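## Task

Put three large wheels, one after another, onto the blue rod. Then set the rod down on its side gently, and leave the other rod with no wheels on it. Once any wheel is on the rod, striking that wheel or the rod against the table or against a part that is not on the rod counts as failure. At the end, open the grippers and move the arms away. The result must stay in place without the robot supporting it.

## Robot and tools

Robot: two arms, left_arm and right_arm, each with a parallel two-finger gripper. There are three cameras: cam_low (504x504), cam_left_wrist (504x504) and cam_right_wrist (504x504). Knocking any object off the table fails the scene. Letting the arms collide or shove each other can end it.

Frame: every pose lives in one scene frame. The origin sits on the table surface midway between the arms. +x points out across the table, +z points up, and left_arm sits toward +y. The names left and right say nothing about image sides. Positions are in metres. Orientations are quaternions written w first (qw, qx, qy, qz). The fingers extend along the gripper's own +z axis and close along its own y axis. The reported position is the point between the finger pads, roughly 1 cm back from the tips. Printed positions can be off, more so at long reach. Arms usually stop a centimetre or more short of a commanded pose, mostly too low.

Row format (used by both execute_actions and move): one flat list of 16 numbers covering both arms, always all 16 even if one arm is idle. The first 8 are left_arm: x, y, z, qw, qx, qy, qz, opening. The last 8 are right_arm, same order. x, y, z and the quaternion form an absolute target pose for that gripper in the scene frame, not an offset. Opening runs from -1 (closed) to +1 (fully open, 0.094 m). A call is rejected if any target lies more than 0.6 m from that arm's last reported position along any of its gripper's axes. To keep an arm still, resend its exact last reported pose and the opening it should have. To hold an orientation, repeat the same quaternion every time rather than copying a drifted reading. Each control step limits the command to 70 mm and 16 degrees from the measured pose; position wins over orientation if both cannot be met.

execute_actions: argument actions is a list holding zero or one item. An empty list only returns the state with pictures. An action item is {rows: [...], steps: n}: 1 to 15 rows, n from 4 to 15 steps of 1/30 s (default 15); each row drives one step and the final row is reused for any leftover steps. A wait item is {steps: n} with n up to 300, counted from the previous result, so your thinking time is included. The optional boolean pictures asks for camera images. The result arrives 4 steps before the action finishes; those steps then play out while you think.

move: target is one 16-number row as above; speed is the path top speed in m/s, 0.002 to 0.5, default 0.25 (turning up to twice that in rad/s). Both grippers travel straight lines to their targets, finishing together, over 0.5 to 10 s; a move that needs longer stops at 10 s short of the target. Openings are applied at the start. Paths ignore obstacles and the other arm, and arms can overshoot the speed, especially near full extension. Faster contact hits harder, and aiming further past a contact presses harder, so approach slowly near parts.



Reading results: the state line lists each arm's position and quaternion. grip_measured is the measured finger opening on the same -1 to +1 scale (readings may be off by about 1 mm). To hold something, command about 0.03 below grip_measured; a smaller gap grips more lightly. The move: line gives how it ended: done, off_target, moving, held or fault, plus limits (paced means the pose was clipped; held means a check blocked some steps, after which the arm may suddenly speed up), and each gripper's distance from its target. If only one arm is named, the other finished. HELD marks steps where a command was not sent. pose unreachable means the clearance check altered or stopped that arm's command. Hand target shows where the controller is currently driving each gripper. Joint positions and torques are listed per arm; torques include offsets and noise. FAULT lines report arm stops; MOTOR HOT warns above 75 °C, the controller pauses an arm at 90 °C, and at 100 °C the arm goes limp and drops. Avoid holding loads for long. Mounting plates and the rear frame are fixed obstacles.

Practical cautions: grasp wheels and rod softly, lower wheels over the rod tip with the rod kept clear of the table and other parts, lay the rod down slowly, then open and lift away before finishing.

Each tool is called after "Call:" as a command line: name --argument value for each argument, lists and objects as JSON in quotes; but a table of rows of numbers goes row by row, as --pt "numbers of a row", without its own name.

## Session

Call:
show_instructions

Call:
execute_actions --actions '[]'

Reference images for this scene: Rod-and-wheel set page 1.

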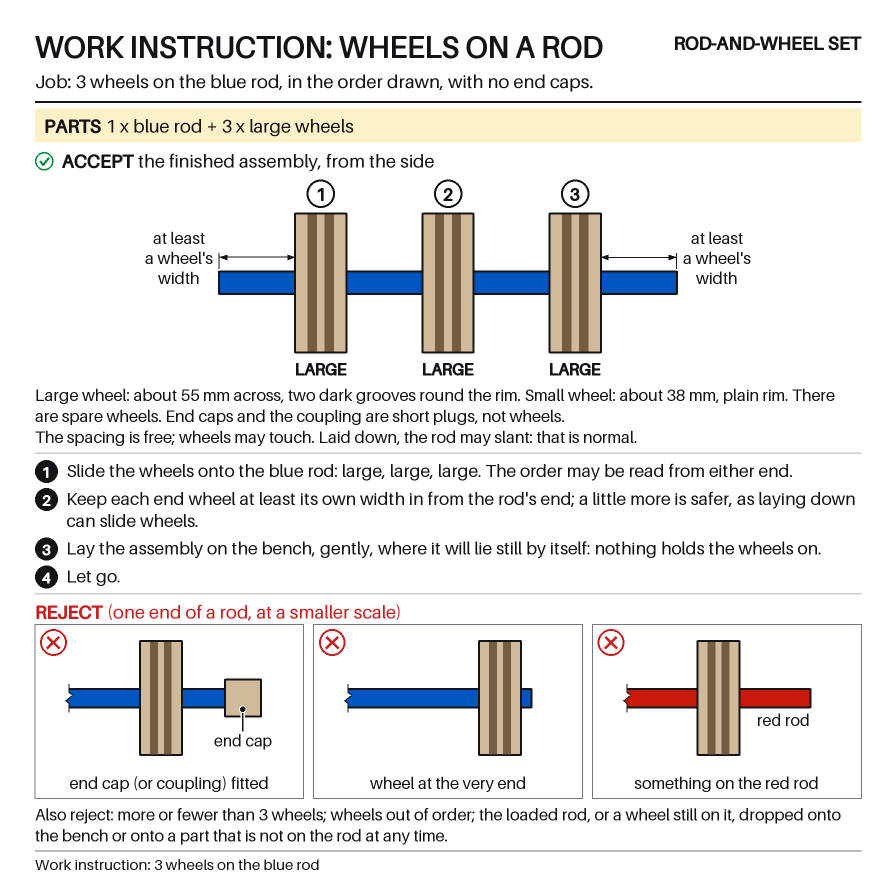

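Scene clock: 0.00 s of 11017.00 s.
left_arm: end_effector_position=(+0.0388, +0.3395, +0.1076) grip_measured=+1.000 end_effector_quat_wxyz=(+0.257, -0.577, +0.775, -0.016) | right_arm: end_effector_position=(+0.3256, +0.0769, +0.2879) grip_measured=+1.000 end_effector_quat_wxyz=(-0.506, +0.806, -0.108, +0.287)
Joint positions: left_arm=[ 1.556  0.578  0.607 -1.329  0.449  0.302  0.094] | right_arm=[ 0.832  1.652  1.359 -0.038  0.087 -1.923  0.094]
Joint velocities: left_arm=[ 0.007  0.002  0.002 -0.037  0.066 -0.022  0.   ] | right_arm=[ 0.012 -0.007 -0.017  0.066  0.007 -0.051  0.   ]
Joint torques (N m, as the arm reports them, + toward a larger angle): no reading
Motor temperatures (°C, as the motors report them): left_arm=[26 25 25 24 26 24] | right_arm=[25 26 25 27 27 24]
Hand target (left_arm): +0.040, +0.342, +0.112; +0.266, -0.572, +0.776, -0.011
Hand target (right_arm): +0.325, +0.076, +0.292; -0.510, +0.805, -0.111, +0.284

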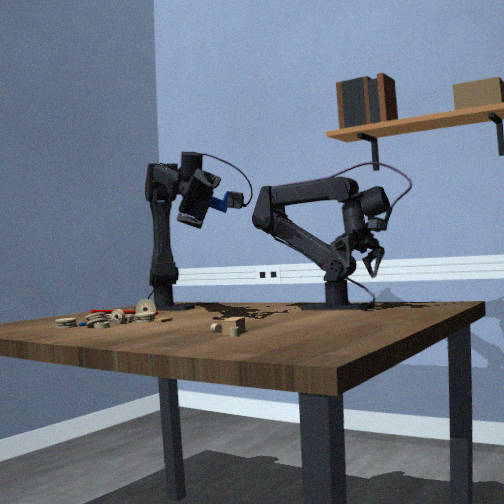

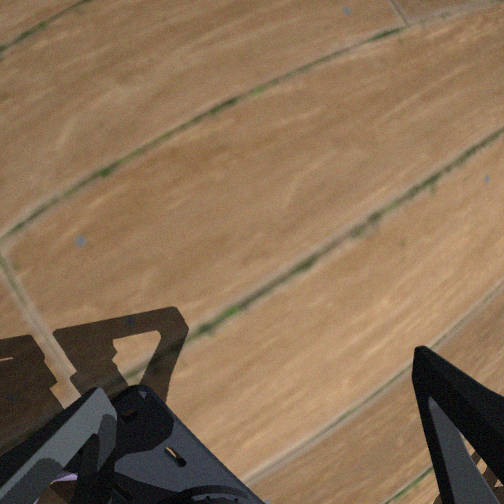

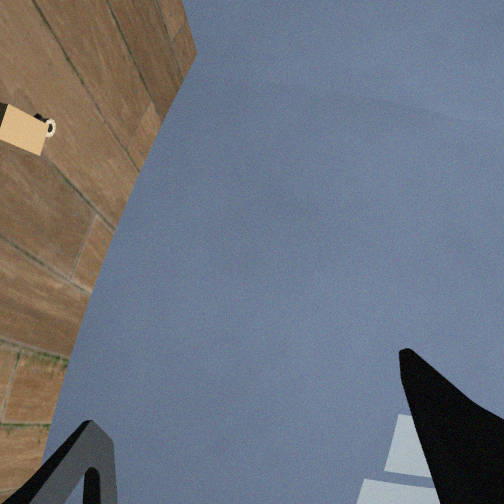

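Call:
zoom_image --camera "cam_low" --region '[40, 285, 190, 345]'

Region (40, 285, 190, 345) of cam_low's 504x504 image, scaled by 3.360, with more detail than that image has; it fills the top 202 rows of this view, and the rest is white.

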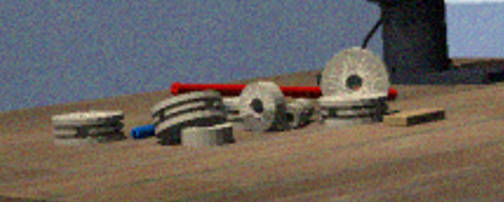

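Call:
move --target '[0.25, 0.22, 0.17, 0.1677, 0.2549, 0.9513, -0.0449, 1.0, 0.345, -0.22, 0.25, 0.2746, -0.0838, 0.9576, 0.0240, 1.0]' --speed 0.4

Scene clock: 4.60 s of 11017.00 s.
left_arm: end_effector_position=(+0.2420, +0.2264, +0.1623) grip_measured=+1.000 end_effector_quat_wxyz=(+0.155, +0.246, +0.956, -0.041) | right_arm: end_effector_position=(+0.3453, -0.2189, +0.2482) grip_measured=+1.000 end_effector_quat_wxyz=(+0.271, -0.087, +0.958, +0.030)
Joint positions: left_arm=[ 0.013  1.319  1.177 -1.161  0.182  0.578  0.094] | right_arm=[ 0.336  1.413  1.501 -1.129  0.165  0.293  0.094]
Joint velocities: left_arm=[-0.017  0.002  0.012 -0.095 -0.051  0.037  0.   ] | right_arm=[-0.002  0.037  0.012 -0.081  0.022 -0.022  0.   ]
Joint torques (N m, as the arm reports them, + toward a larger angle): left_arm=[-0.9  -3.02  9.93  0.63  0.22  0.07] | right_arm=[-0.7  -4.85  8.27  0.78  0.05  0.1 ]
Motor temperatures (°C, as the motors report them): left_arm=[26 25 26 25 26 24] | right_arm=[25 27 26 28 27 24]
Hand target (left_arm): +0.248, +0.222, +0.171; +0.164, +0.255, +0.952, -0.044
Hand target (right_arm): +0.347, -0.220, +0.253; +0.270, -0.080, +0.959, +0.031
Off the commanded pose (left_arm): 0.013 m, 2 deg.
Off the commanded pose (right_arm): 0.002 m, 1 deg.
Kept back: nothing.
move: off_target (left_arm)

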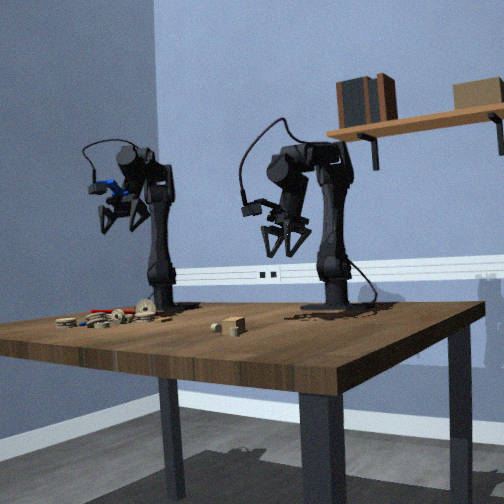

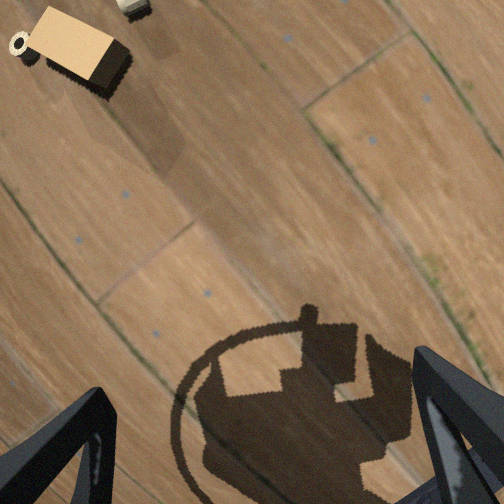

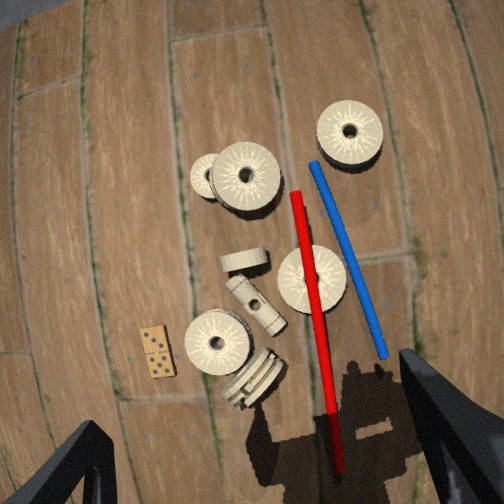

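Call:
execute_actions --actions '[]'

Scene clock: 5.77 s of 11017.00 s.
left_arm: end_effector_position=(+0.2418, +0.2264, +0.1622) grip_measured=+1.000 end_effector_quat_wxyz=(+0.155, +0.246, +0.956, -0.041) | right_arm: end_effector_position=(+0.3450, -0.2187, +0.2480) grip_measured=+1.000 end_effector_quat_wxyz=(+0.270, -0.087, +0.958, +0.031)
Joint positions: left_arm=[ 0.013  1.319  1.177 -1.161  0.182  0.579  0.094] | right_arm=[ 0.336  1.413  1.501 -1.13   0.163  0.294  0.094]
Joint velocities: left_arm=[-0.002 -0.017 -0.007 -0.007 -0.051 -0.051  0.   ] | right_arm=[-0.012 -0.027 -0.007 -0.022 -0.007  0.007  0.   ]
Joint torques (N m, as the arm reports them, + toward a larger angle): left_arm=[-0.89 -3.   10.1   0.64  0.22  0.04] | right_arm=[-0.73 -4.9   8.08  0.76  0.07  0.06]
Motor temperatures (°C, as the motors report them): left_arm=[26 25 26 25 26 24] | right_arm=[25 27 26 28 27 24]
Hand target (left_arm): +0.248, +0.222, +0.171; +0.164, +0.255, +0.952, -0.044
Hand target (right_arm): +0.347, -0.220, +0.253; +0.270, -0.080, +0.959, +0.031
Off the commanded pose (left_arm): 0.013 m, 2 deg.
Off the commanded pose (right_arm): 0.002 m, 1 deg.
Kept back: nothing.
Steps of this call (steps 1 to 35: nothing new was sent). Readings (end_effector_position):
1: left_arm (+0.2420, +0.2264, +0.1623) | right_arm (+0.3452, -0.2189, +0.2481)
2: left_arm (+0.2419, +0.2264, +0.1622) | right_arm (+0.3452, -0.2188, +0.2481)
4: left_arm (+0.2419, +0.2264, +0.1622) | right_arm (+0.3451, -0.2188, +0.2481)
8: left_arm (+0.2418, +0.2264, +0.1622) | right_arm (+0.3450, -0.2188, +0.2480)
35: the state above

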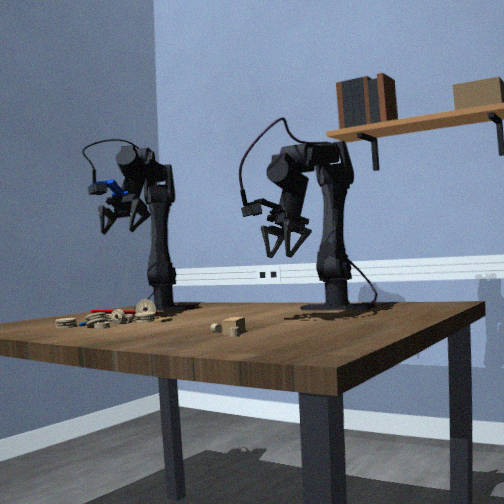

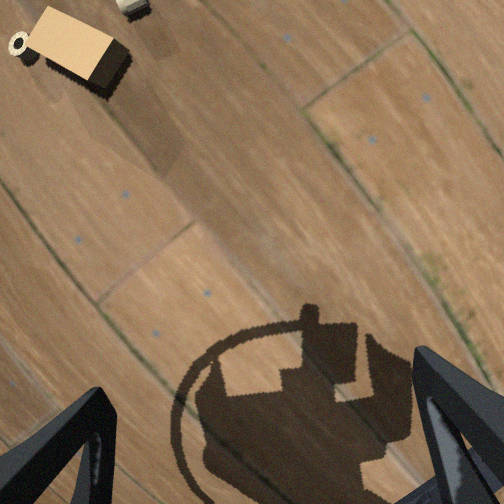

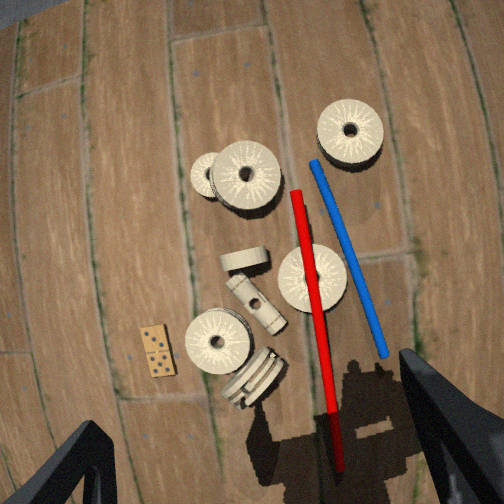

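Call:
zoom_image --camera "cam_right_wrist" --region '[170, 80, 422, 332]'

Call:
zoom_image --camera "cam_right_wrist" --region '[130, 230, 410, 490]'

Call:
show_instructions

Region (170, 80, 422, 332) of cam_right_wrist's 504x504 image, scaled by 2.000, with more detail than that image has.

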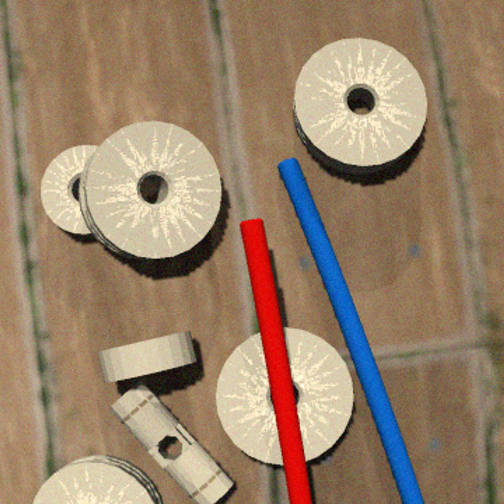

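Region (130, 230, 410, 490) of cam_right_wrist's 504x504 image, scaled by 1.800, with more detail than that image has; it fills the top 468 rows of this view, and the rest is white.

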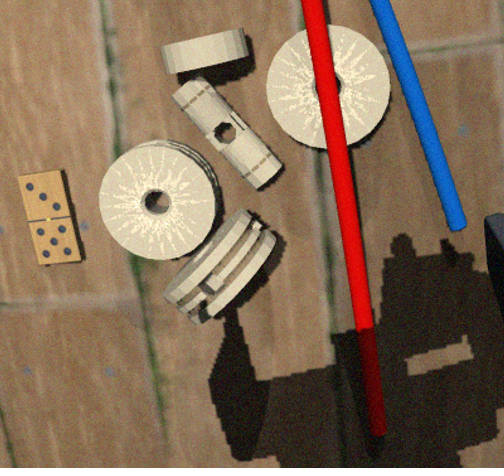

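Reference images for this scene: Rod-and-wheel set page 1.

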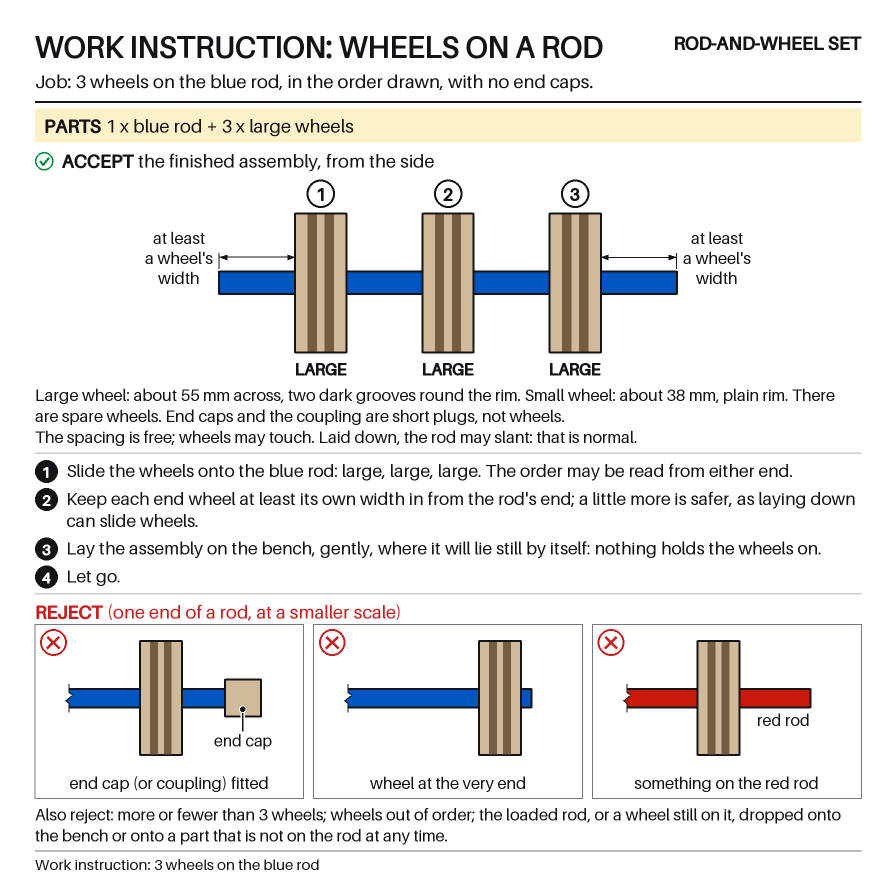

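Call:
move --target '[0.30,0.085,0.125,0.3642,0.6061,0.6061,-0.3642,-0.15, 0.308,-0.298,0.062,0.2138,-0.1502,0.9647,0.0333,-0.25]' --speed 0.3

Scene clock: 12.30 s of 11017.00 s.
left_arm: end_effector_position=(+0.2959, +0.0915, +0.1169) grip_measured=-0.147 end_effector_quat_wxyz=(+0.351, +0.607, +0.619, -0.355) | right_arm: end_effector_position=(+0.3053, -0.2981, +0.0627) grip_measured=-0.248 end_effector_quat_wxyz=(+0.207, -0.149, +0.966, +0.033)
Joint positions: left_arm=[-0.043  1.867  1.241 -1.013  1.045  1.634  0.04 ] | right_arm=[ 0.024  1.255  0.691 -0.588 -0.043 -0.09   0.035]
Joint velocities: left_arm=[-0.002  0.002 -0.007 -0.125 -0.007 -0.022  0.   ] | right_arm=[-0.017 -0.002  0.022 -0.051  0.007 -0.022 -0.001]
Joint torques (N m, as the arm reports them, + toward a larger angle): left_arm=[-0.9  -7.11  8.99  0.05  0.78  0.02] | right_arm=[-0.66 -5.57  5.22  0.93 -0.11 -0.03]
Motor temperatures (°C, as the motors report them): left_arm=[26 26 26 25 26 24] | right_arm=[25 27 26 28 27 24]
Hand target (left_arm): +0.301, +0.086, +0.126; +0.362, +0.606, +0.607, -0.365
Hand target (right_arm): +0.306, -0.299, +0.063; +0.215, -0.149, +0.964, +0.036
Off the commanded pose (left_arm): 0.011 m, 2 deg.
Off the commanded pose (right_arm): 0.003 m, 1 deg.
Kept back: nothing.
After step 90, 0.73 s passed at rest.
move: off_target (left_arm)

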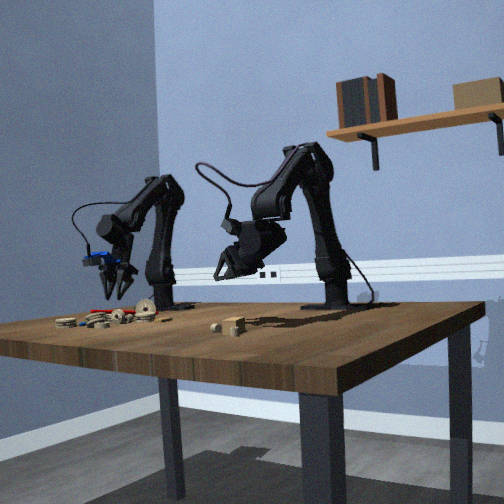

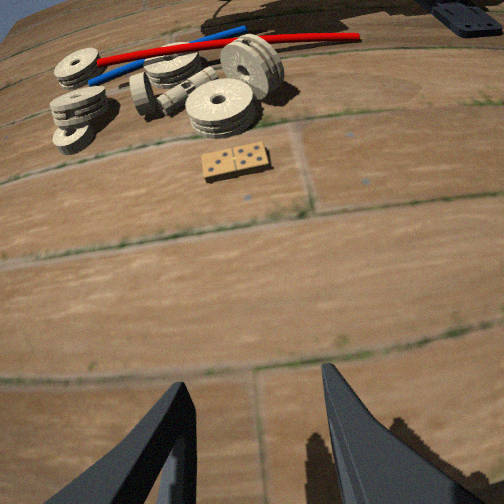

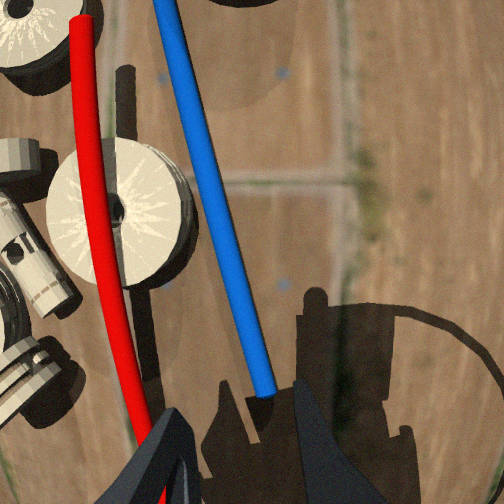

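Call:
execute_actions --actions '[{"rows":[ [0.30,0.085,0.125,0.3642,0.6061,0.6061,-0.3642,-0.15, 0.308,-0.2982,0.059,0.2138,-0.1502,0.9647,0.0333,-0.28], [0.30,0.085,0.125,0.3642,0.6061,0.6061,-0.3642,-0.15, 0.3083,-0.2982,0.055,0.2138,-0.1502,0.9647,0.0333,-0.31], [0.30,0.085,0.125,0.3642,0.6061,0.6061,-0.3642,-0.15, 0.3086,-0.2982,0.051,0.2138,-0.1502,0.9647,0.0333,-0.34], [0.30,0.085,0.125,0.3642,0.6061,0.6061,-0.3642,-0.15, 0.3089,-0.2982,0.047,0.2138,-0.1502,0.9647,0.0333,-0.36], [0.30,0.085,0.125,0.3642,0.6061,0.6061,-0.3642,-0.15, 0.3092,-0.2982,0.043,0.2138,-0.1502,0.9647,0.0333,-0.36], [0.30,0.085,0.125,0.3642,0.6061,0.6061,-0.3642,-0.15, 0.3095,-0.2982,0.039,0.2138,-0.1502,0.9647,0.0333,-0.36], [0.30,0.085,0.125,0.3642,0.6061,0.6061,-0.3642,-0.15, 0.3098,-0.2982,0.035,0.2138,-0.1502,0.9647,0.0333,-0.36], [0.30,0.085,0.125,0.3642,0.6061,0.6061,-0.3642,-0.15, 0.3101,-0.2982,0.0315,0.2138,-0.1502,0.9647,0.0333,-0.36], [0.30,0.085,0.125,0.3642,0.6061,0.6061,-0.3642,-0.15, 0.3104,-0.2982,0.028,0.2138,-0.1502,0.9647,0.0333,-0.36], [0.30,0.085,0.125,0.3642,0.6061,0.6061,-0.3642,-0.15, 0.3107,-0.2982,0.025,0.2138,-0.1502,0.9647,0.0333,-0.36], [0.30,0.085,0.125,0.3642,0.6061,0.6061,-0.3642,-0.15, 0.311,-0.2982,0.0225,0.2138,-0.1502,0.9647,0.0333,-0.36], [0.30,0.085,0.125,0.3642,0.6061,0.6061,-0.3642,-0.15, 0.311,-0.2982,0.020,0.2138,-0.1502,0.9647,0.0333,-0.36], [0.30,0.085,0.125,0.3642,0.6061,0.6061,-0.3642,-0.15, 0.311,-0.2982,0.018,0.2138,-0.1502,0.9647,0.0333,-0.36], [0.30,0.085,0.125,0.3642,0.6061,0.6061,-0.3642,-0.15, 0.311,-0.2982,0.016,0.2138,-0.1502,0.9647,0.0333,-0.36], [0.30,0.085,0.125,0.3642,0.6061,0.6061,-0.3642,-0.15, 0.311,-0.2982,0.014,0.2138,-0.1502,0.9647,0.0333,-0.36] ],"steps":15}]'

Call:
execute_actions --actions '[{"steps":12}]' --pictures true

Scene clock: 13.60 s of 11017.00 s.
left_arm: end_effector_position=(+0.2955, +0.0912, +0.1175) grip_measured=-0.147 end_effector_quat_wxyz=(+0.352, +0.607, +0.617, -0.357) | right_arm: end_effector_position=(+0.3017, -0.2987, +0.0313) grip_measured=-0.358 end_effector_quat_wxyz=(+0.199, -0.150, +0.968, +0.033)
Joint positions: left_arm=[-0.043  1.867  1.241 -1.017  1.048  1.638  0.04 ] | right_arm=[ 0.024  1.311  0.602 -0.458 -0.044 -0.091  0.03 ]
Joint velocities: left_arm=[ 0.002 -0.007 -0.007 -0.007  0.037 -0.051  0.001] | right_arm=[-0.012  0.315 -0.266  0.374  0.022 -0.007  0.   ]
Joint torques (N m, as the arm reports them, + toward a larger angle): left_arm=[-0.92 -7.48  8.1   0.16  0.77  0.01] | right_arm=[-0.34 -3.54  5.2   0.98 -0.04 -0.03]
Motor temperatures (°C, as the motors report them): left_arm=[26 26 26 25 26 24] | right_arm=[25 27 26 29 27 24]
Steps of this call (steps 1 to 28: nothing new was sent; steps 29 to 39: the first 11 steps of this action). Readings (end_effector_position):
29: left_arm (+0.2955, +0.0914, +0.1172) | right_arm (+0.3059, -0.2979, +0.0629)
30: left_arm (+0.2955, +0.0913, +0.1172) | right_arm (+0.3067, -0.2977, +0.0629)
32: left_arm (+0.2955, +0.0913, +0.1173) | right_arm (+0.3082, -0.2974, +0.0610)
36: left_arm (+0.2955, +0.0912, +0.1174) | right_arm (+0.3055, -0.2980, +0.0459)
39: the state above

Scene clock: 14.00 s of 11017.00 s.
left_arm: end_effector_position=(+0.2955, +0.0912, +0.1175) grip_measured=-0.147 end_effector_quat_wxyz=(+0.352, +0.607, +0.617, -0.357) | right_arm: end_effector_position=(+0.3085, -0.2973, +0.0190) grip_measured=-0.358 end_effector_quat_wxyz=(+0.211, -0.149, +0.966, +0.034)
Joint positions: left_arm=[-0.043  1.867  1.241 -1.017  1.048  1.638  0.04 ] | right_arm=[ 0.024  1.355  0.566 -0.355 -0.044 -0.091  0.03 ]
Joint velocities: left_arm=[ 0.007  0.007  0.002  0.022  0.037 -0.022  0.   ] | right_arm=[ 0.007 -0.002 -0.012  0.051 -0.022  0.007  0.001]
Joint torques (N m, as the arm reports them, + toward a larger angle): left_arm=[-0.94 -7.49  8.1   0.17  0.77  0.01] | right_arm=[-0.31 -4.04  4.85  0.94  0.   -0.05]
Motor temperatures (°C, as the motors report them): left_arm=[26 26 26 25 26 24] | right_arm=[25 27 26 29 27 24]
Hand target (left_arm): +0.300, +0.085, +0.125; +0.364, +0.606, +0.606, -0.364
Hand target (right_arm): +0.309, -0.299, +0.015; +0.213, -0.150, +0.965, +0.033
Off the commanded pose (left_arm): 0.011 m, 2 deg.
Off the commanded pose (right_arm): 0.006 m, 0 deg.
Kept back: nothing.
Steps of this call (steps 1 to 4: the last 4 steps of your previous action; steps 5 to 12: nothing new was sent). Readings (end_effector_position):
1: left_arm (+0.2955, +0.0912, +0.1175) | right_arm (+0.3010, -0.2989, +0.0274)
2: left_arm (+0.2955, +0.0912, +0.1175) | right_arm (+0.3007, -0.2990, +0.0240)
4: left_arm (+0.2955, +0.0912, +0.1175) | right_arm (+0.3010, -0.2989, +0.0192)
8: left_arm (+0.2955, +0.0912, +0.1175) | right_arm (+0.3044, -0.2982, +0.0172)
12: the state above

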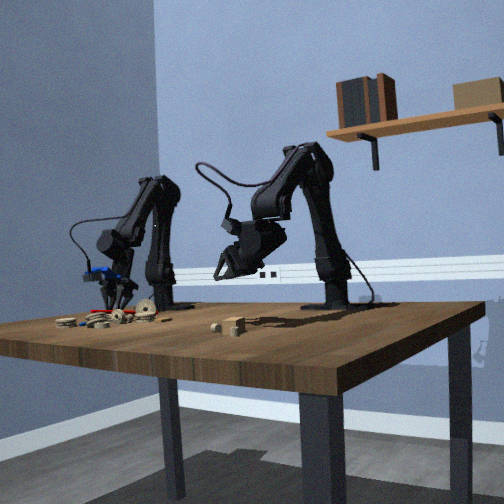

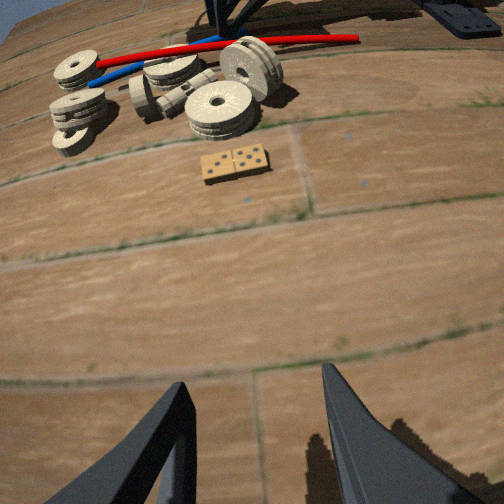

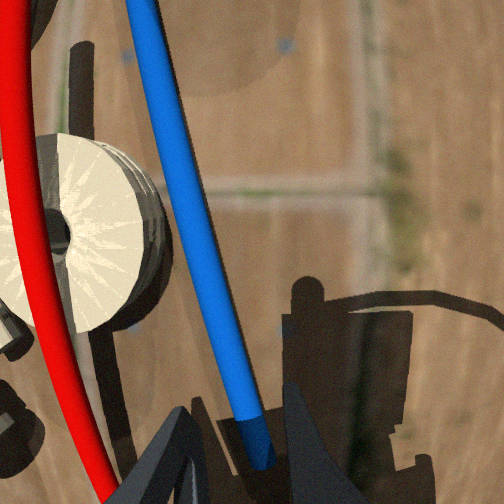

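Call:
execute_actions --actions '[{"rows":[ [0.30,0.085,0.125,0.3642,0.6061,0.6061,-0.3642,-0.15, 0.311,-0.2984,0.013,0.2138,-0.1502,0.9647,0.0333,-0.40], [0.30,0.085,0.125,0.3642,0.6061,0.6061,-0.3642,-0.15, 0.311,-0.2984,0.012,0.2138,-0.1502,0.9647,0.0333,-0.43], [0.30,0.085,0.125,0.3642,0.6061,0.6061,-0.3642,-0.15, 0.311,-0.2984,0.011,0.2138,-0.1502,0.9647,0.0333,-0.46], [0.30,0.085,0.125,0.3642,0.6061,0.6061,-0.3642,-0.15, 0.311,-0.2984,0.010,0.2138,-0.1502,0.9647,0.0333,-0.49], [0.30,0.085,0.125,0.3642,0.6061,0.6061,-0.3642,-0.15, 0.311,-0.2984,0.009,0.2138,-0.1502,0.9647,0.0333,-0.52], [0.30,0.085,0.125,0.3642,0.6061,0.6061,-0.3642,-0.15, 0.311,-0.2984,0.008,0.2138,-0.1502,0.9647,0.0333,-0.55], [0.30,0.085,0.125,0.3642,0.6061,0.6061,-0.3642,-0.15, 0.311,-0.2984,0.0075,0.2138,-0.1502,0.9647,0.0333,-0.58] ],"steps":15}]'

Scene clock: 14.77 s of 11017.00 s.
left_arm: end_effector_position=(+0.2955, +0.0912, +0.1175) grip_measured=-0.147 end_effector_quat_wxyz=(+0.352, +0.607, +0.617, -0.357) | right_arm: end_effector_position=(+0.3116, -0.2967, +0.0133) grip_measured=-0.578 end_effector_quat_wxyz=(+0.215, -0.150, +0.964, +0.034)
Joint positions: left_arm=[-0.043  1.867  1.241 -1.017  1.048  1.638  0.04 ] | right_arm=[ 0.024  1.378  0.552 -0.308 -0.044 -0.091  0.02 ]
Joint velocities: left_arm=[ 0.017 -0.002  0.017 -0.066 -0.051 -0.066 -0.002] | right_arm=[-0.002  0.046 -0.022  0.007 -0.037 -0.037 -0.001]
Joint torques (N m, as the arm reports them, + toward a larger angle): left_arm=[-0.93 -7.47  8.07  0.17  0.77  0.01] | right_arm=[-0.49 -3.92  4.81  1.07 -0.07 -0.05]
Motor temperatures (°C, as the motors report them): left_arm=[26 26 26 25 26 24] | right_arm=[25 27 26 29 27 24]
Steps of this call (steps 1 to 12: nothing new was sent; steps 13 to 23: the first 11 steps of this action). Readings (end_effector_position):
13: left_arm (+0.2955, +0.0912, +0.1175) | right_arm (+0.3110, -0.2968, +0.0202)
14: left_arm (+0.2955, +0.0912, +0.1175) | right_arm (+0.3115, -0.2967, +0.0202)
16: left_arm (+0.2955, +0.0912, +0.1175) | right_arm (+0.3130, -0.2964, +0.0196)
20: left_arm (+0.2955, +0.0912, +0.1175) | right_arm (+0.3135, -0.2963, +0.0162)
23: the state above

Call:
execute_actions --actions '[{"rows":[ [0.30,0.085,0.125,0.3642,0.6061,0.6061,-0.3642,-0.15, 0.311,-0.2984,0.0065,0.2138,-0.1502,0.9647,0.0333,-0.62], [0.30,0.085,0.125,0.3642,0.6061,0.6061,-0.3642,-0.15, 0.311,-0.2984,0.0065,0.2138,-0.1502,0.9647,0.0333,-0.66], [0.30,0.085,0.125,0.3642,0.6061,0.6061,-0.3642,-0.15, 0.311,-0.2984,0.0065,0.2138,-0.1502,0.9647,0.0333,-0.70], [0.30,0.085,0.125,0.3642,0.6061,0.6061,-0.3642,-0.15, 0.311,-0.2984,0.0065,0.2138,-0.1502,0.9647,0.0333,-0.73], [0.30,0.085,0.125,0.3642,0.6061,0.6061,-0.3642,-0.15, 0.311,-0.2984,0.0065,0.2138,-0.1502,0.9647,0.0333,-0.76], [0.30,0.085,0.125,0.3642,0.6061,0.6061,-0.3642,-0.15, 0.311,-0.2984,0.0065,0.2138,-0.1502,0.9647,0.0333,-0.785], [0.30,0.085,0.125,0.3642,0.6061,0.6061,-0.3642,-0.15, 0.311,-0.2984,0.0065,0.2138,-0.1502,0.9647,0.0333,-0.81], [0.30,0.085,0.125,0.3642,0.6061,0.6061,-0.3642,-0.15, 0.311,-0.2984,0.0065,0.2138,-0.1502,0.9647,0.0333,-0.83], [0.30,0.085,0.125,0.3642,0.6061,0.6061,-0.3642,-0.15, 0.311,-0.2984,0.0065,0.2138,-0.1502,0.9647,0.0333,-0.845], [0.30,0.085,0.125,0.3642,0.6061,0.6061,-0.3642,-0.15, 0.311,-0.2984,0.0065,0.2138,-0.1502,0.9647,0.0333,-0.86], [0.30,0.085,0.125,0.3642,0.6061,0.6061,-0.3642,-0.15, 0.311,-0.2984,0.0065,0.2138,-0.1502,0.9647,0.0333,-0.875] ],"steps":15}]'

Call:
execute_actions --actions '[{"steps":7}]' --pictures true

Scene clock: 15.53 s of 11017.00 s.
left_arm: end_effector_position=(+0.2955, +0.0912, +0.1175) grip_measured=-0.147 end_effector_quat_wxyz=(+0.352, +0.607, +0.617, -0.357) | right_arm: end_effector_position=(+0.3145, -0.2961, +0.0144) grip_measured=-0.863 end_effector_quat_wxyz=(+0.221, -0.149, +0.963, +0.034)
Joint positions: left_arm=[-0.043  1.867  1.241 -1.017  1.048  1.638  0.04 ] | right_arm=[ 0.024  1.379  0.552 -0.293 -0.044 -0.091  0.006]
Joint velocities: left_arm=[ 0.002  0.007 -0.002 -0.007  0.066  0.022  0.   ] | right_arm=[-0.002  0.022 -0.002  0.022 -0.022  0.066 -0.013]
Joint torques (N m, as the arm reports them, + toward a larger angle): left_arm=[-0.94 -7.47  8.09  0.16  0.77  0.01] | right_arm=[-0.64 -3.29  4.43  0.95 -0.05 -0.09]
Motor temperatures (°C, as the motors report them): left_arm=[26 26 26 25 26 24] | right_arm=[25 27 26 29 27 24]
Off your previous action's commanded pose (left_arm): 0.011 m, 2 deg at its last step (step 4 of this call).
Off your previous action's commanded pose (right_arm): 0.006 m, 0 deg at its last step (step 4 of this call).
Steps of this call (steps 1 to 4: the last 4 steps of your previous action; steps 5 to 12: nothing new was sent; steps 13 to 23: the first 11 steps of this action). Readings (end_effector_position):
13: left_arm (+0.2955, +0.0912, +0.1175) | right_arm (+0.3134, -0.2963, +0.0138)
14: left_arm (+0.2955, +0.0912, +0.1175) | right_arm (+0.3135, -0.2963, +0.0139)
16: left_arm (+0.2955, +0.0912, +0.1175) | right_arm (+0.3139, -0.2962, +0.0141)
20: left_arm (+0.2955, +0.0912, +0.1175) | right_arm (+0.3143, -0.2961, +0.0143)
23: the state above

Scene clock: 15.77 s of 11017.00 s.
left_arm: end_effector_position=(+0.2955, +0.0912, +0.1175) grip_measured=-0.147 end_effector_quat_wxyz=(+0.352, +0.607, +0.617, -0.357) | right_arm: end_effector_position=(+0.3164, -0.2957, +0.0153) grip_measured=-0.872 end_effector_quat_wxyz=(+0.226, -0.149, +0.962, +0.034)
Joint positions: left_arm=[-0.043  1.867  1.241 -1.017  1.048  1.638  0.04 ] | right_arm=[ 0.024  1.379  0.552 -0.284 -0.044 -0.091  0.006]
Joint velocities: left_arm=[ 0.007  0.002 -0.007 -0.037  0.022  0.037 -0.001] | right_arm=[ 0.002  0.002 -0.002 -0.037  0.037 -0.051 -0.001]
Joint torques (N m, as the arm reports them, + toward a larger angle): left_arm=[-0.94 -7.49  8.09  0.17  0.77  0.01] | right_arm=[-0.57 -3.7   4.57  0.87 -0.06 -0.06]
Motor temperatures (°C, as the motors report them): left_arm=[26 26 26 25 26 24] | right_arm=[25 27 26 29 27 24]
Hand target (left_arm): +0.300, +0.085, +0.125; +0.364, +0.606, +0.606, -0.364
Hand target (right_arm): +0.311, -0.298, +0.007; +0.214, -0.150, +0.965, +0.033
Off the commanded pose (left_arm): 0.011 m, 2 deg.
Off the commanded pose (right_arm): 0.011 m, 1 deg.
Kept back: nothing.
Steps of this call (steps 1 to 4: the last 4 steps of your previous action; steps 5 to 7: nothing new was sent). Readings (end_effector_position):
1: left_arm (+0.2955, +0.0912, +0.1175) | right_arm (+0.3151, -0.2959, +0.0147)
2: left_arm (+0.2955, +0.0912, +0.1175) | right_arm (+0.3158, -0.2958, +0.0150)
4: left_arm (+0.2955, +0.0912, +0.1175) | right_arm (+0.3163, -0.2957, +0.0152)
7: the state above

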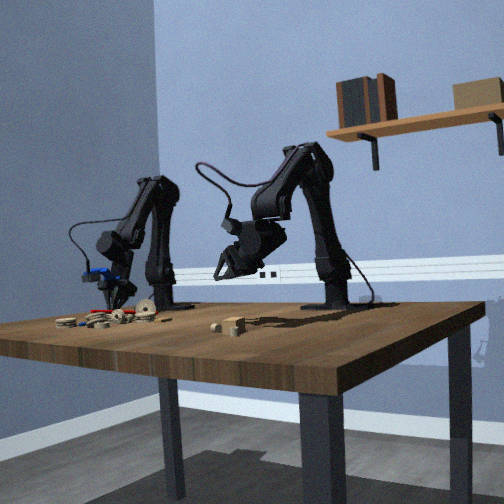

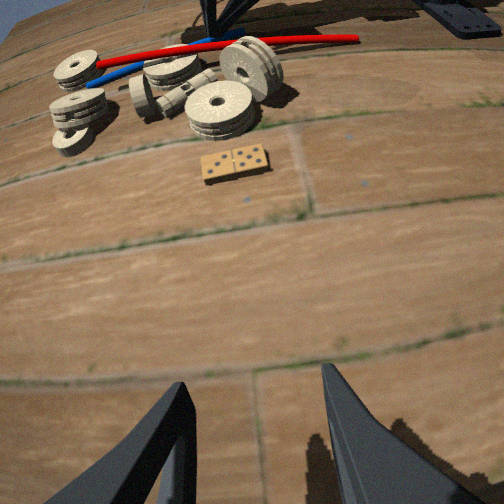

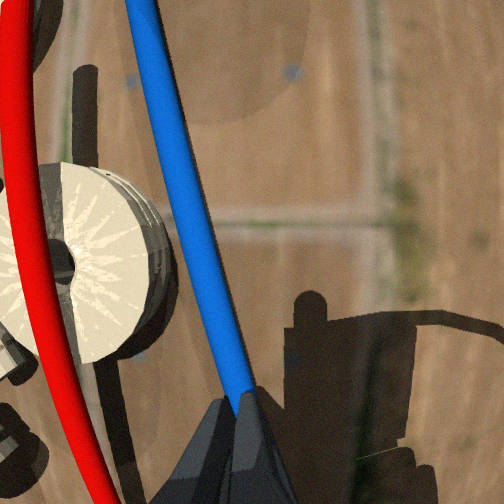

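Call:
execute_actions --actions '[{"rows":[ [0.30,0.085,0.125,0.3642,0.6061,0.6061,-0.3642,-0.15, 0.311,-0.2984,0.0065,0.2138,-0.1502,0.9647,0.0333,-0.80], [0.30,0.085,0.125,0.3642,0.6061,0.6061,-0.3642,-0.15, 0.311,-0.2984,0.0065,0.2138,-0.1502,0.9647,0.0333,-0.72], [0.30,0.085,0.125,0.3642,0.6061,0.6061,-0.3642,-0.15, 0.311,-0.2984,0.0065,0.2138,-0.1502,0.9647,0.0333,-0.66], [0.30,0.085,0.125,0.3642,0.6061,0.6061,-0.3642,-0.15, 0.309,-0.299,0.0056,0.2093,-0.1503,0.9657,0.0326,-0.64], [0.30,0.085,0.125,0.3642,0.6061,0.6061,-0.3642,-0.15, 0.307,-0.2996,0.0047,0.2047,-0.1505,0.9666,0.0319,-0.64], [0.30,0.085,0.125,0.3642,0.6061,0.6061,-0.3642,-0.15, 0.305,-0.3003,0.0038,0.2002,-0.1506,0.9676,0.0311,-0.64], [0.30,0.085,0.125,0.3642,0.6061,0.6061,-0.3642,-0.15, 0.303,-0.3009,0.0029,0.1956,-0.1508,0.9685,0.0304,-0.64], [0.30,0.085,0.125,0.3642,0.6061,0.6061,-0.3642,-0.15, 0.3011,-0.3015,0.002,0.1911,-0.1509,0.9694,0.0297,-0.64] ],"steps":15}]'

Call:
execute_actions --actions '[{"steps":8}]'

Scene clock: 16.77 s of 11017.00 s.
left_arm: end_effector_position=(+0.2955, +0.0912, +0.1175) grip_measured=-0.147 end_effector_quat_wxyz=(+0.352, +0.607, +0.617, -0.357) | right_arm: end_effector_position=(+0.3127, -0.2964, +0.0135) grip_measured=-0.642 end_effector_quat_wxyz=(+0.217, -0.150, +0.964, +0.034)
Joint positions: left_arm=[-0.043  1.867  1.241 -1.017  1.048  1.638  0.04 ] | right_arm=[ 0.024  1.379  0.552 -0.301 -0.044 -0.093  0.017]
Joint velocities: left_arm=[-0.002 -0.012  0.012 -0.081 -0.007 -0.022 -0.001] | right_arm=[ 0.012  0.002 -0.007 -0.007 -0.007 -0.022  0.   ]
Joint torques (N m, as the arm reports them, + toward a larger angle): left_arm=[-0.94 -7.49  8.07  0.16  0.77  0.01] | right_arm=[-0.76 -3.61  4.61  0.7  -0.03 -0.09]
Motor temperatures (°C, as the motors report them): left_arm=[26 26 27 25 26 24] | right_arm=[25 27 26 29 27 24]
Steps of this call (steps 1 to 19: nothing new was sent; steps 20 to 30: the first 11 steps of this action). Readings (end_effector_position):
20: left_arm (+0.2955, +0.0912, +0.1175) | right_arm (+0.3165, -0.2956, +0.0154)
21: left_arm (+0.2955, +0.0912, +0.1175) | right_arm (+0.3165, -0.2956, +0.0154)
23: left_arm (+0.2955, +0.0912, +0.1175) | right_arm (+0.3165, -0.2956, +0.0154)
27: left_arm (+0.2955, +0.0912, +0.1175) | right_arm (+0.3150, -0.2960, +0.0146)
30: the state above

Scene clock: 17.03 s of 11017.00 s.
left_arm: end_effector_position=(+0.2955, +0.0912, +0.1175) grip_measured=-0.147 end_effector_quat_wxyz=(+0.352, +0.607, +0.617, -0.357) | right_arm: end_effector_position=(+0.3108, -0.2968, +0.0126) grip_measured=-0.642 end_effector_quat_wxyz=(+0.213, -0.151, +0.965, +0.034)
Joint positions: left_arm=[-0.043  1.867  1.241 -1.017  1.048  1.638  0.04 ] | right_arm=[ 0.024  1.379  0.552 -0.31  -0.044 -0.094  0.017]
Joint velocities: left_arm=[-0.022  0.002 -0.002  0.022  0.007  0.066  0.   ] | right_arm=[ 0.012 -0.007  0.002 -0.051  0.037 -0.007 -0.001]
Joint torques (N m, as the arm reports them, + toward a larger angle): left_arm=[-0.95 -7.49  8.08  0.16  0.77  0.01] | right_arm=[-0.77 -3.44  4.52  0.7  -0.01 -0.05]
Motor temperatures (°C, as the motors report them): left_arm=[26 26 27 25 26 24] | right_arm=[25 27 26 29 27 24]
Hand target (left_arm): +0.300, +0.085, +0.125; +0.364, +0.606, +0.606, -0.364
Hand target (right_arm): +0.301, -0.301, +0.003; +0.191, -0.151, +0.969, +0.030
Off the commanded pose (left_arm): 0.011 m, 2 deg.
Off the commanded pose (right_arm): 0.015 m, 3 deg.
Kept back: nothing.
Steps of this call (steps 1 to 4: the last 4 steps of your previous action; steps 5 to 8: nothing new was sent). Readings (end_effector_position):
1: left_arm (+0.2955, +0.0912, +0.1175) | right_arm (+0.3122, -0.2966, +0.0132)
2: left_arm (+0.2955, +0.0912, +0.1175) | right_arm (+0.3118, -0.2966, +0.0131)
4: left_arm (+0.2955, +0.0912, +0.1175) | right_arm (+0.3113, -0.2967, +0.0128)
8: the state above

Call:
execute_actions --actions '[{"rows":[ [0.30,0.085,0.125,0.3642,0.6061,0.6061,-0.3642,-0.15, 0.299,-0.3021,0.0012,0.1866,-0.1510,0.9703,0.0290,-0.64], [0.30,0.085,0.125,0.3642,0.6061,0.6061,-0.3642,-0.15, 0.297,-0.3027,0.0004,0.1821,-0.1512,0.9712,0.0283,-0.66], [0.30,0.085,0.125,0.3642,0.6061,0.6061,-0.3642,-0.15, 0.2952,-0.3032,-0.0003,0.1776,-0.1513,0.9720,0.0276,-0.68] ],"steps":14}]'

Scene clock: 18.27 s of 11017.00 s.
left_arm: end_effector_position=(+0.2955, +0.0912, +0.1175) grip_measured=-0.147 end_effector_quat_wxyz=(+0.352, +0.607, +0.617, -0.357) | right_arm: end_effector_position=(+0.3050, -0.2981, +0.0099) grip_measured=-0.678 end_effector_quat_wxyz=(+0.200, -0.151, +0.967, +0.033)
Joint positions: left_arm=[-0.043  1.867  1.241 -1.017  1.048  1.638  0.04 ] | right_arm=[ 0.024  1.379  0.552 -0.336 -0.044 -0.094  0.015]
Joint velocities: left_arm=[-0.002 -0.007 -0.012  0.007  0.037  0.051 -0.   ] | right_arm=[ 0.017 -0.002 -0.007 -0.11   0.022 -0.037  0.001]
Joint torques (N m, as the arm reports them, + toward a larger angle): left_arm=[-0.92 -7.47  8.08  0.17  0.77  0.01] | right_arm=[-0.74 -3.43  4.74  0.62  0.   -0.04]
Motor temperatures (°C, as the motors report them): left_arm=[26 26 27 25 26 24] | right_arm=[25 27 26 29 27 24]
Steps of this call (steps 1 to 27: nothing new was sent; steps 28 to 37: the first 10 steps of this action). Readings (end_effector_position):
28: left_arm (+0.2955, +0.0912, +0.1175) | right_arm (+0.3104, -0.2969, +0.0124)
29: left_arm (+0.2955, +0.0912, +0.1175) | right_arm (+0.3099, -0.2970, +0.0122)
31: left_arm (+0.2955, +0.0912, +0.1175) | right_arm (+0.3080, -0.2974, +0.0113)
35: left_arm (+0.2955, +0.0912, +0.1175) | right_arm (+0.3056, -0.2979, +0.0102)
37: the state above

Call:
execute_actions --actions '[{"rows":[ [0.30,0.085,0.125,0.3642,0.6061,0.6061,-0.3642,-0.15, 0.2952,-0.3032,-0.0003,0.1776,-0.1513,0.9720,0.0276,-0.72], [0.30,0.085,0.125,0.3642,0.6061,0.6061,-0.3642,-0.15, 0.2952,-0.3032,-0.0003,0.1776,-0.1513,0.9720,0.0276,-0.75], [0.30,0.085,0.125,0.3642,0.6061,0.6061,-0.3642,-0.15, 0.2952,-0.3032,-0.0003,0.1776,-0.1513,0.9720,0.0276,-0.78], [0.30,0.085,0.125,0.3642,0.6061,0.6061,-0.3642,-0.15, 0.2952,-0.3032,-0.0003,0.1776,-0.1513,0.9720,0.0276,-0.80], [0.30,0.085,0.125,0.3642,0.6061,0.6061,-0.3642,-0.15, 0.2952,-0.3032,-0.0003,0.1776,-0.1513,0.9720,0.0276,-0.82], [0.30,0.085,0.125,0.3642,0.6061,0.6061,-0.3642,-0.15, 0.2952,-0.3032,-0.0003,0.1776,-0.1513,0.9720,0.0276,-0.835], [0.30,0.085,0.125,0.3642,0.6061,0.6061,-0.3642,-0.15, 0.2952,-0.3032,-0.0003,0.1776,-0.1513,0.9720,0.0276,-0.85], [0.30,0.085,0.125,0.3642,0.6061,0.6061,-0.3642,-0.15, 0.2952,-0.3032,-0.0003,0.1776,-0.1513,0.9720,0.0276,-0.862], [0.30,0.085,0.125,0.3642,0.6061,0.6061,-0.3642,-0.15, 0.2952,-0.3032,-0.0003,0.1776,-0.1513,0.9720,0.0276,-0.875] ],"steps":15}]' --pictures true

Scene clock: 19.03 s of 11017.00 s.
left_arm: end_effector_position=(+0.2955, +0.0912, +0.1175) grip_measured=-0.147 end_effector_quat_wxyz=(+0.352, +0.607, +0.617, -0.357) | right_arm: end_effector_position=(+0.3041, -0.2982, +0.0096) grip_measured=-0.851 end_effector_quat_wxyz=(+0.199, -0.151, +0.968, +0.033)
Joint positions: left_arm=[-0.043  1.867  1.241 -1.017  1.048  1.638  0.04 ] | right_arm=[ 0.024  1.379  0.552 -0.34  -0.044 -0.095  0.007]
Joint velocities: left_arm=[-0.012 -0.002 -0.007  0.037 -0.037 -0.007  0.002] | right_arm=[-0.012 -0.017  0.007 -0.081 -0.007 -0.037  0.001]
Joint torques (N m, as the arm reports them, + toward a larger angle): left_arm=[-0.93 -7.48  8.07  0.17  0.77  0.01] | right_arm=[-0.53 -3.44  4.71  0.63  0.01 -0.06]
Motor temperatures (°C, as the motors report them): left_arm=[26 26 27 25 26 24] | right_arm=[25 27 26 29 27 24]
Off your previous action's commanded pose (left_arm): 0.011 m, 2 deg at its last step (step 4 of this call).
Off your previous action's commanded pose (right_arm): 0.015 m, 3 deg at its last step (step 4 of this call).
Steps of this call (steps 1 to 4: the last 4 steps of your previous action; steps 5 to 12: nothing new was sent; steps 13 to 23: the first 11 steps of this action). Readings (end_effector_position):
13: left_arm (+0.2955, +0.0912, +0.1175) | right_arm (+0.3042, -0.2982, +0.0096)
14: left_arm (+0.2955, +0.0912, +0.1175) | right_arm (+0.3042, -0.2982, +0.0096)
16: left_arm (+0.2955, +0.0912, +0.1175) | right_arm (+0.3042, -0.2982, +0.0096)
20: left_arm (+0.2955, +0.0912, +0.1175) | right_arm (+0.3041, -0.2982, +0.0096)
23: the state above

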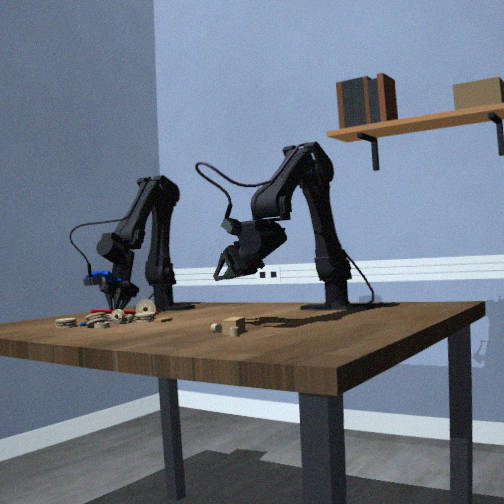

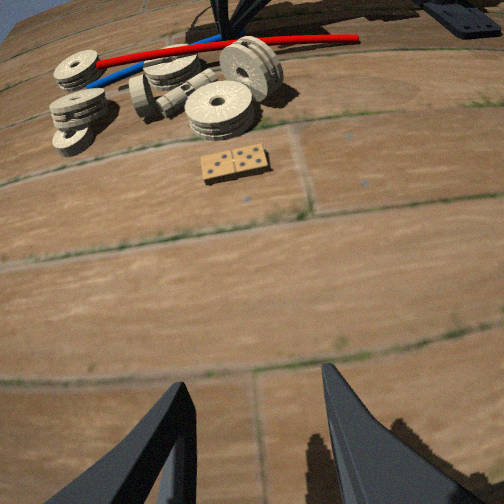

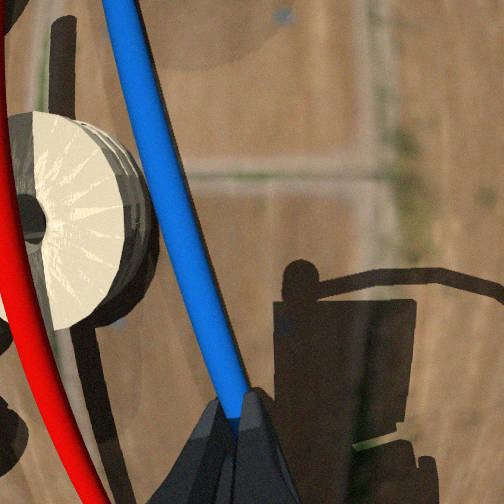

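Call:
execute_actions --actions '[]'

Call:
zoom_image --camera "cam_right_wrist" --region '[170, 340, 310, 480]'

Scene clock: 19.17 s of 11017.00 s.
left_arm: end_effector_position=(+0.2955, +0.0912, +0.1175) grip_measured=-0.147 end_effector_quat_wxyz=(+0.352, +0.607, +0.617, -0.357) | right_arm: end_effector_position=(+0.3041, -0.2982, +0.0096) grip_measured=-0.851 end_effector_quat_wxyz=(+0.199, -0.151, +0.968, +0.033)
Joint positions: left_arm=[-0.043  1.867  1.241 -1.017  1.048  1.638  0.04 ] | right_arm=[ 0.024  1.379  0.552 -0.34  -0.044 -0.095  0.007]
Joint velocities: left_arm=[-0.012 -0.012 -0.017 -0.066  0.022  0.007  0.   ] | right_arm=[-0.002  0.002  0.007 -0.051 -0.037  0.037 -0.002]
Joint torques (N m, as the arm reports them, + toward a larger angle): left_arm=[-0.94 -7.47  8.08  0.17  0.77  0.01] | right_arm=[-0.52 -3.24  4.75  0.6   0.01 -0.06]
Motor temperatures (°C, as the motors report them): left_arm=[26 26 27 25 26 24] | right_arm=[25 27 26 29 27 24]
Hand target (left_arm): +0.300, +0.085, +0.125; +0.364, +0.606, +0.606, -0.364
Hand target (right_arm): +0.295, -0.303, +0.000; +0.178, -0.151, +0.972, +0.028
Off the commanded pose (left_arm): 0.011 m, 2 deg.
Off the commanded pose (right_arm): 0.014 m, 3 deg.
Kept back: nothing.
Steps of this call (steps 1 to 4: the last 4 steps of your previous action). Readings (end_effector_position):
1: left_arm (+0.2955, +0.0912, +0.1175) | right_arm (+0.3041, -0.2982, +0.0096)
2: left_arm (+0.2955, +0.0912, +0.1175) | right_arm (+0.3041, -0.2982, +0.0096)
4: the state above

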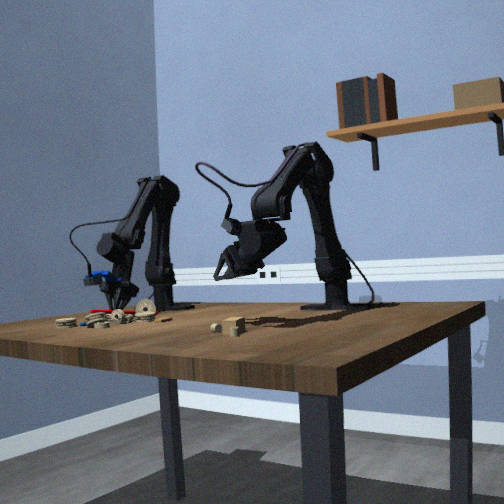

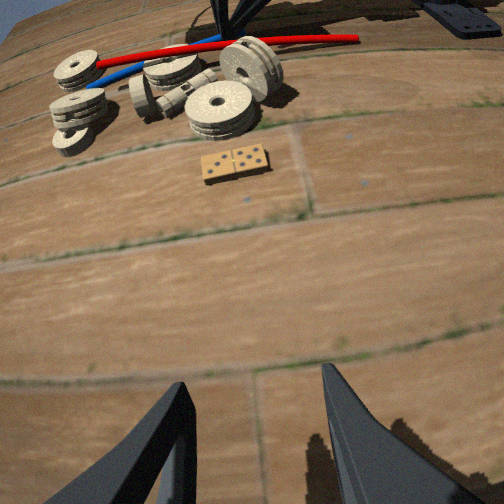

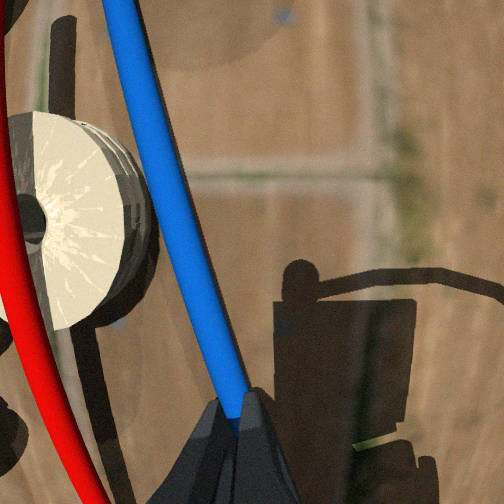

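Region (170, 340, 310, 480) of cam_right_wrist's 504x504 image, scaled by 3.600, with more detail than that image has.

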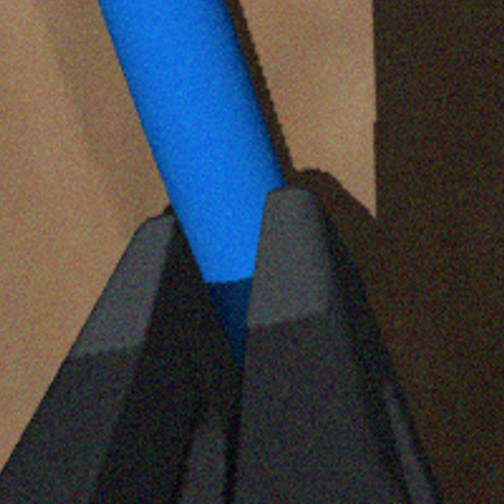

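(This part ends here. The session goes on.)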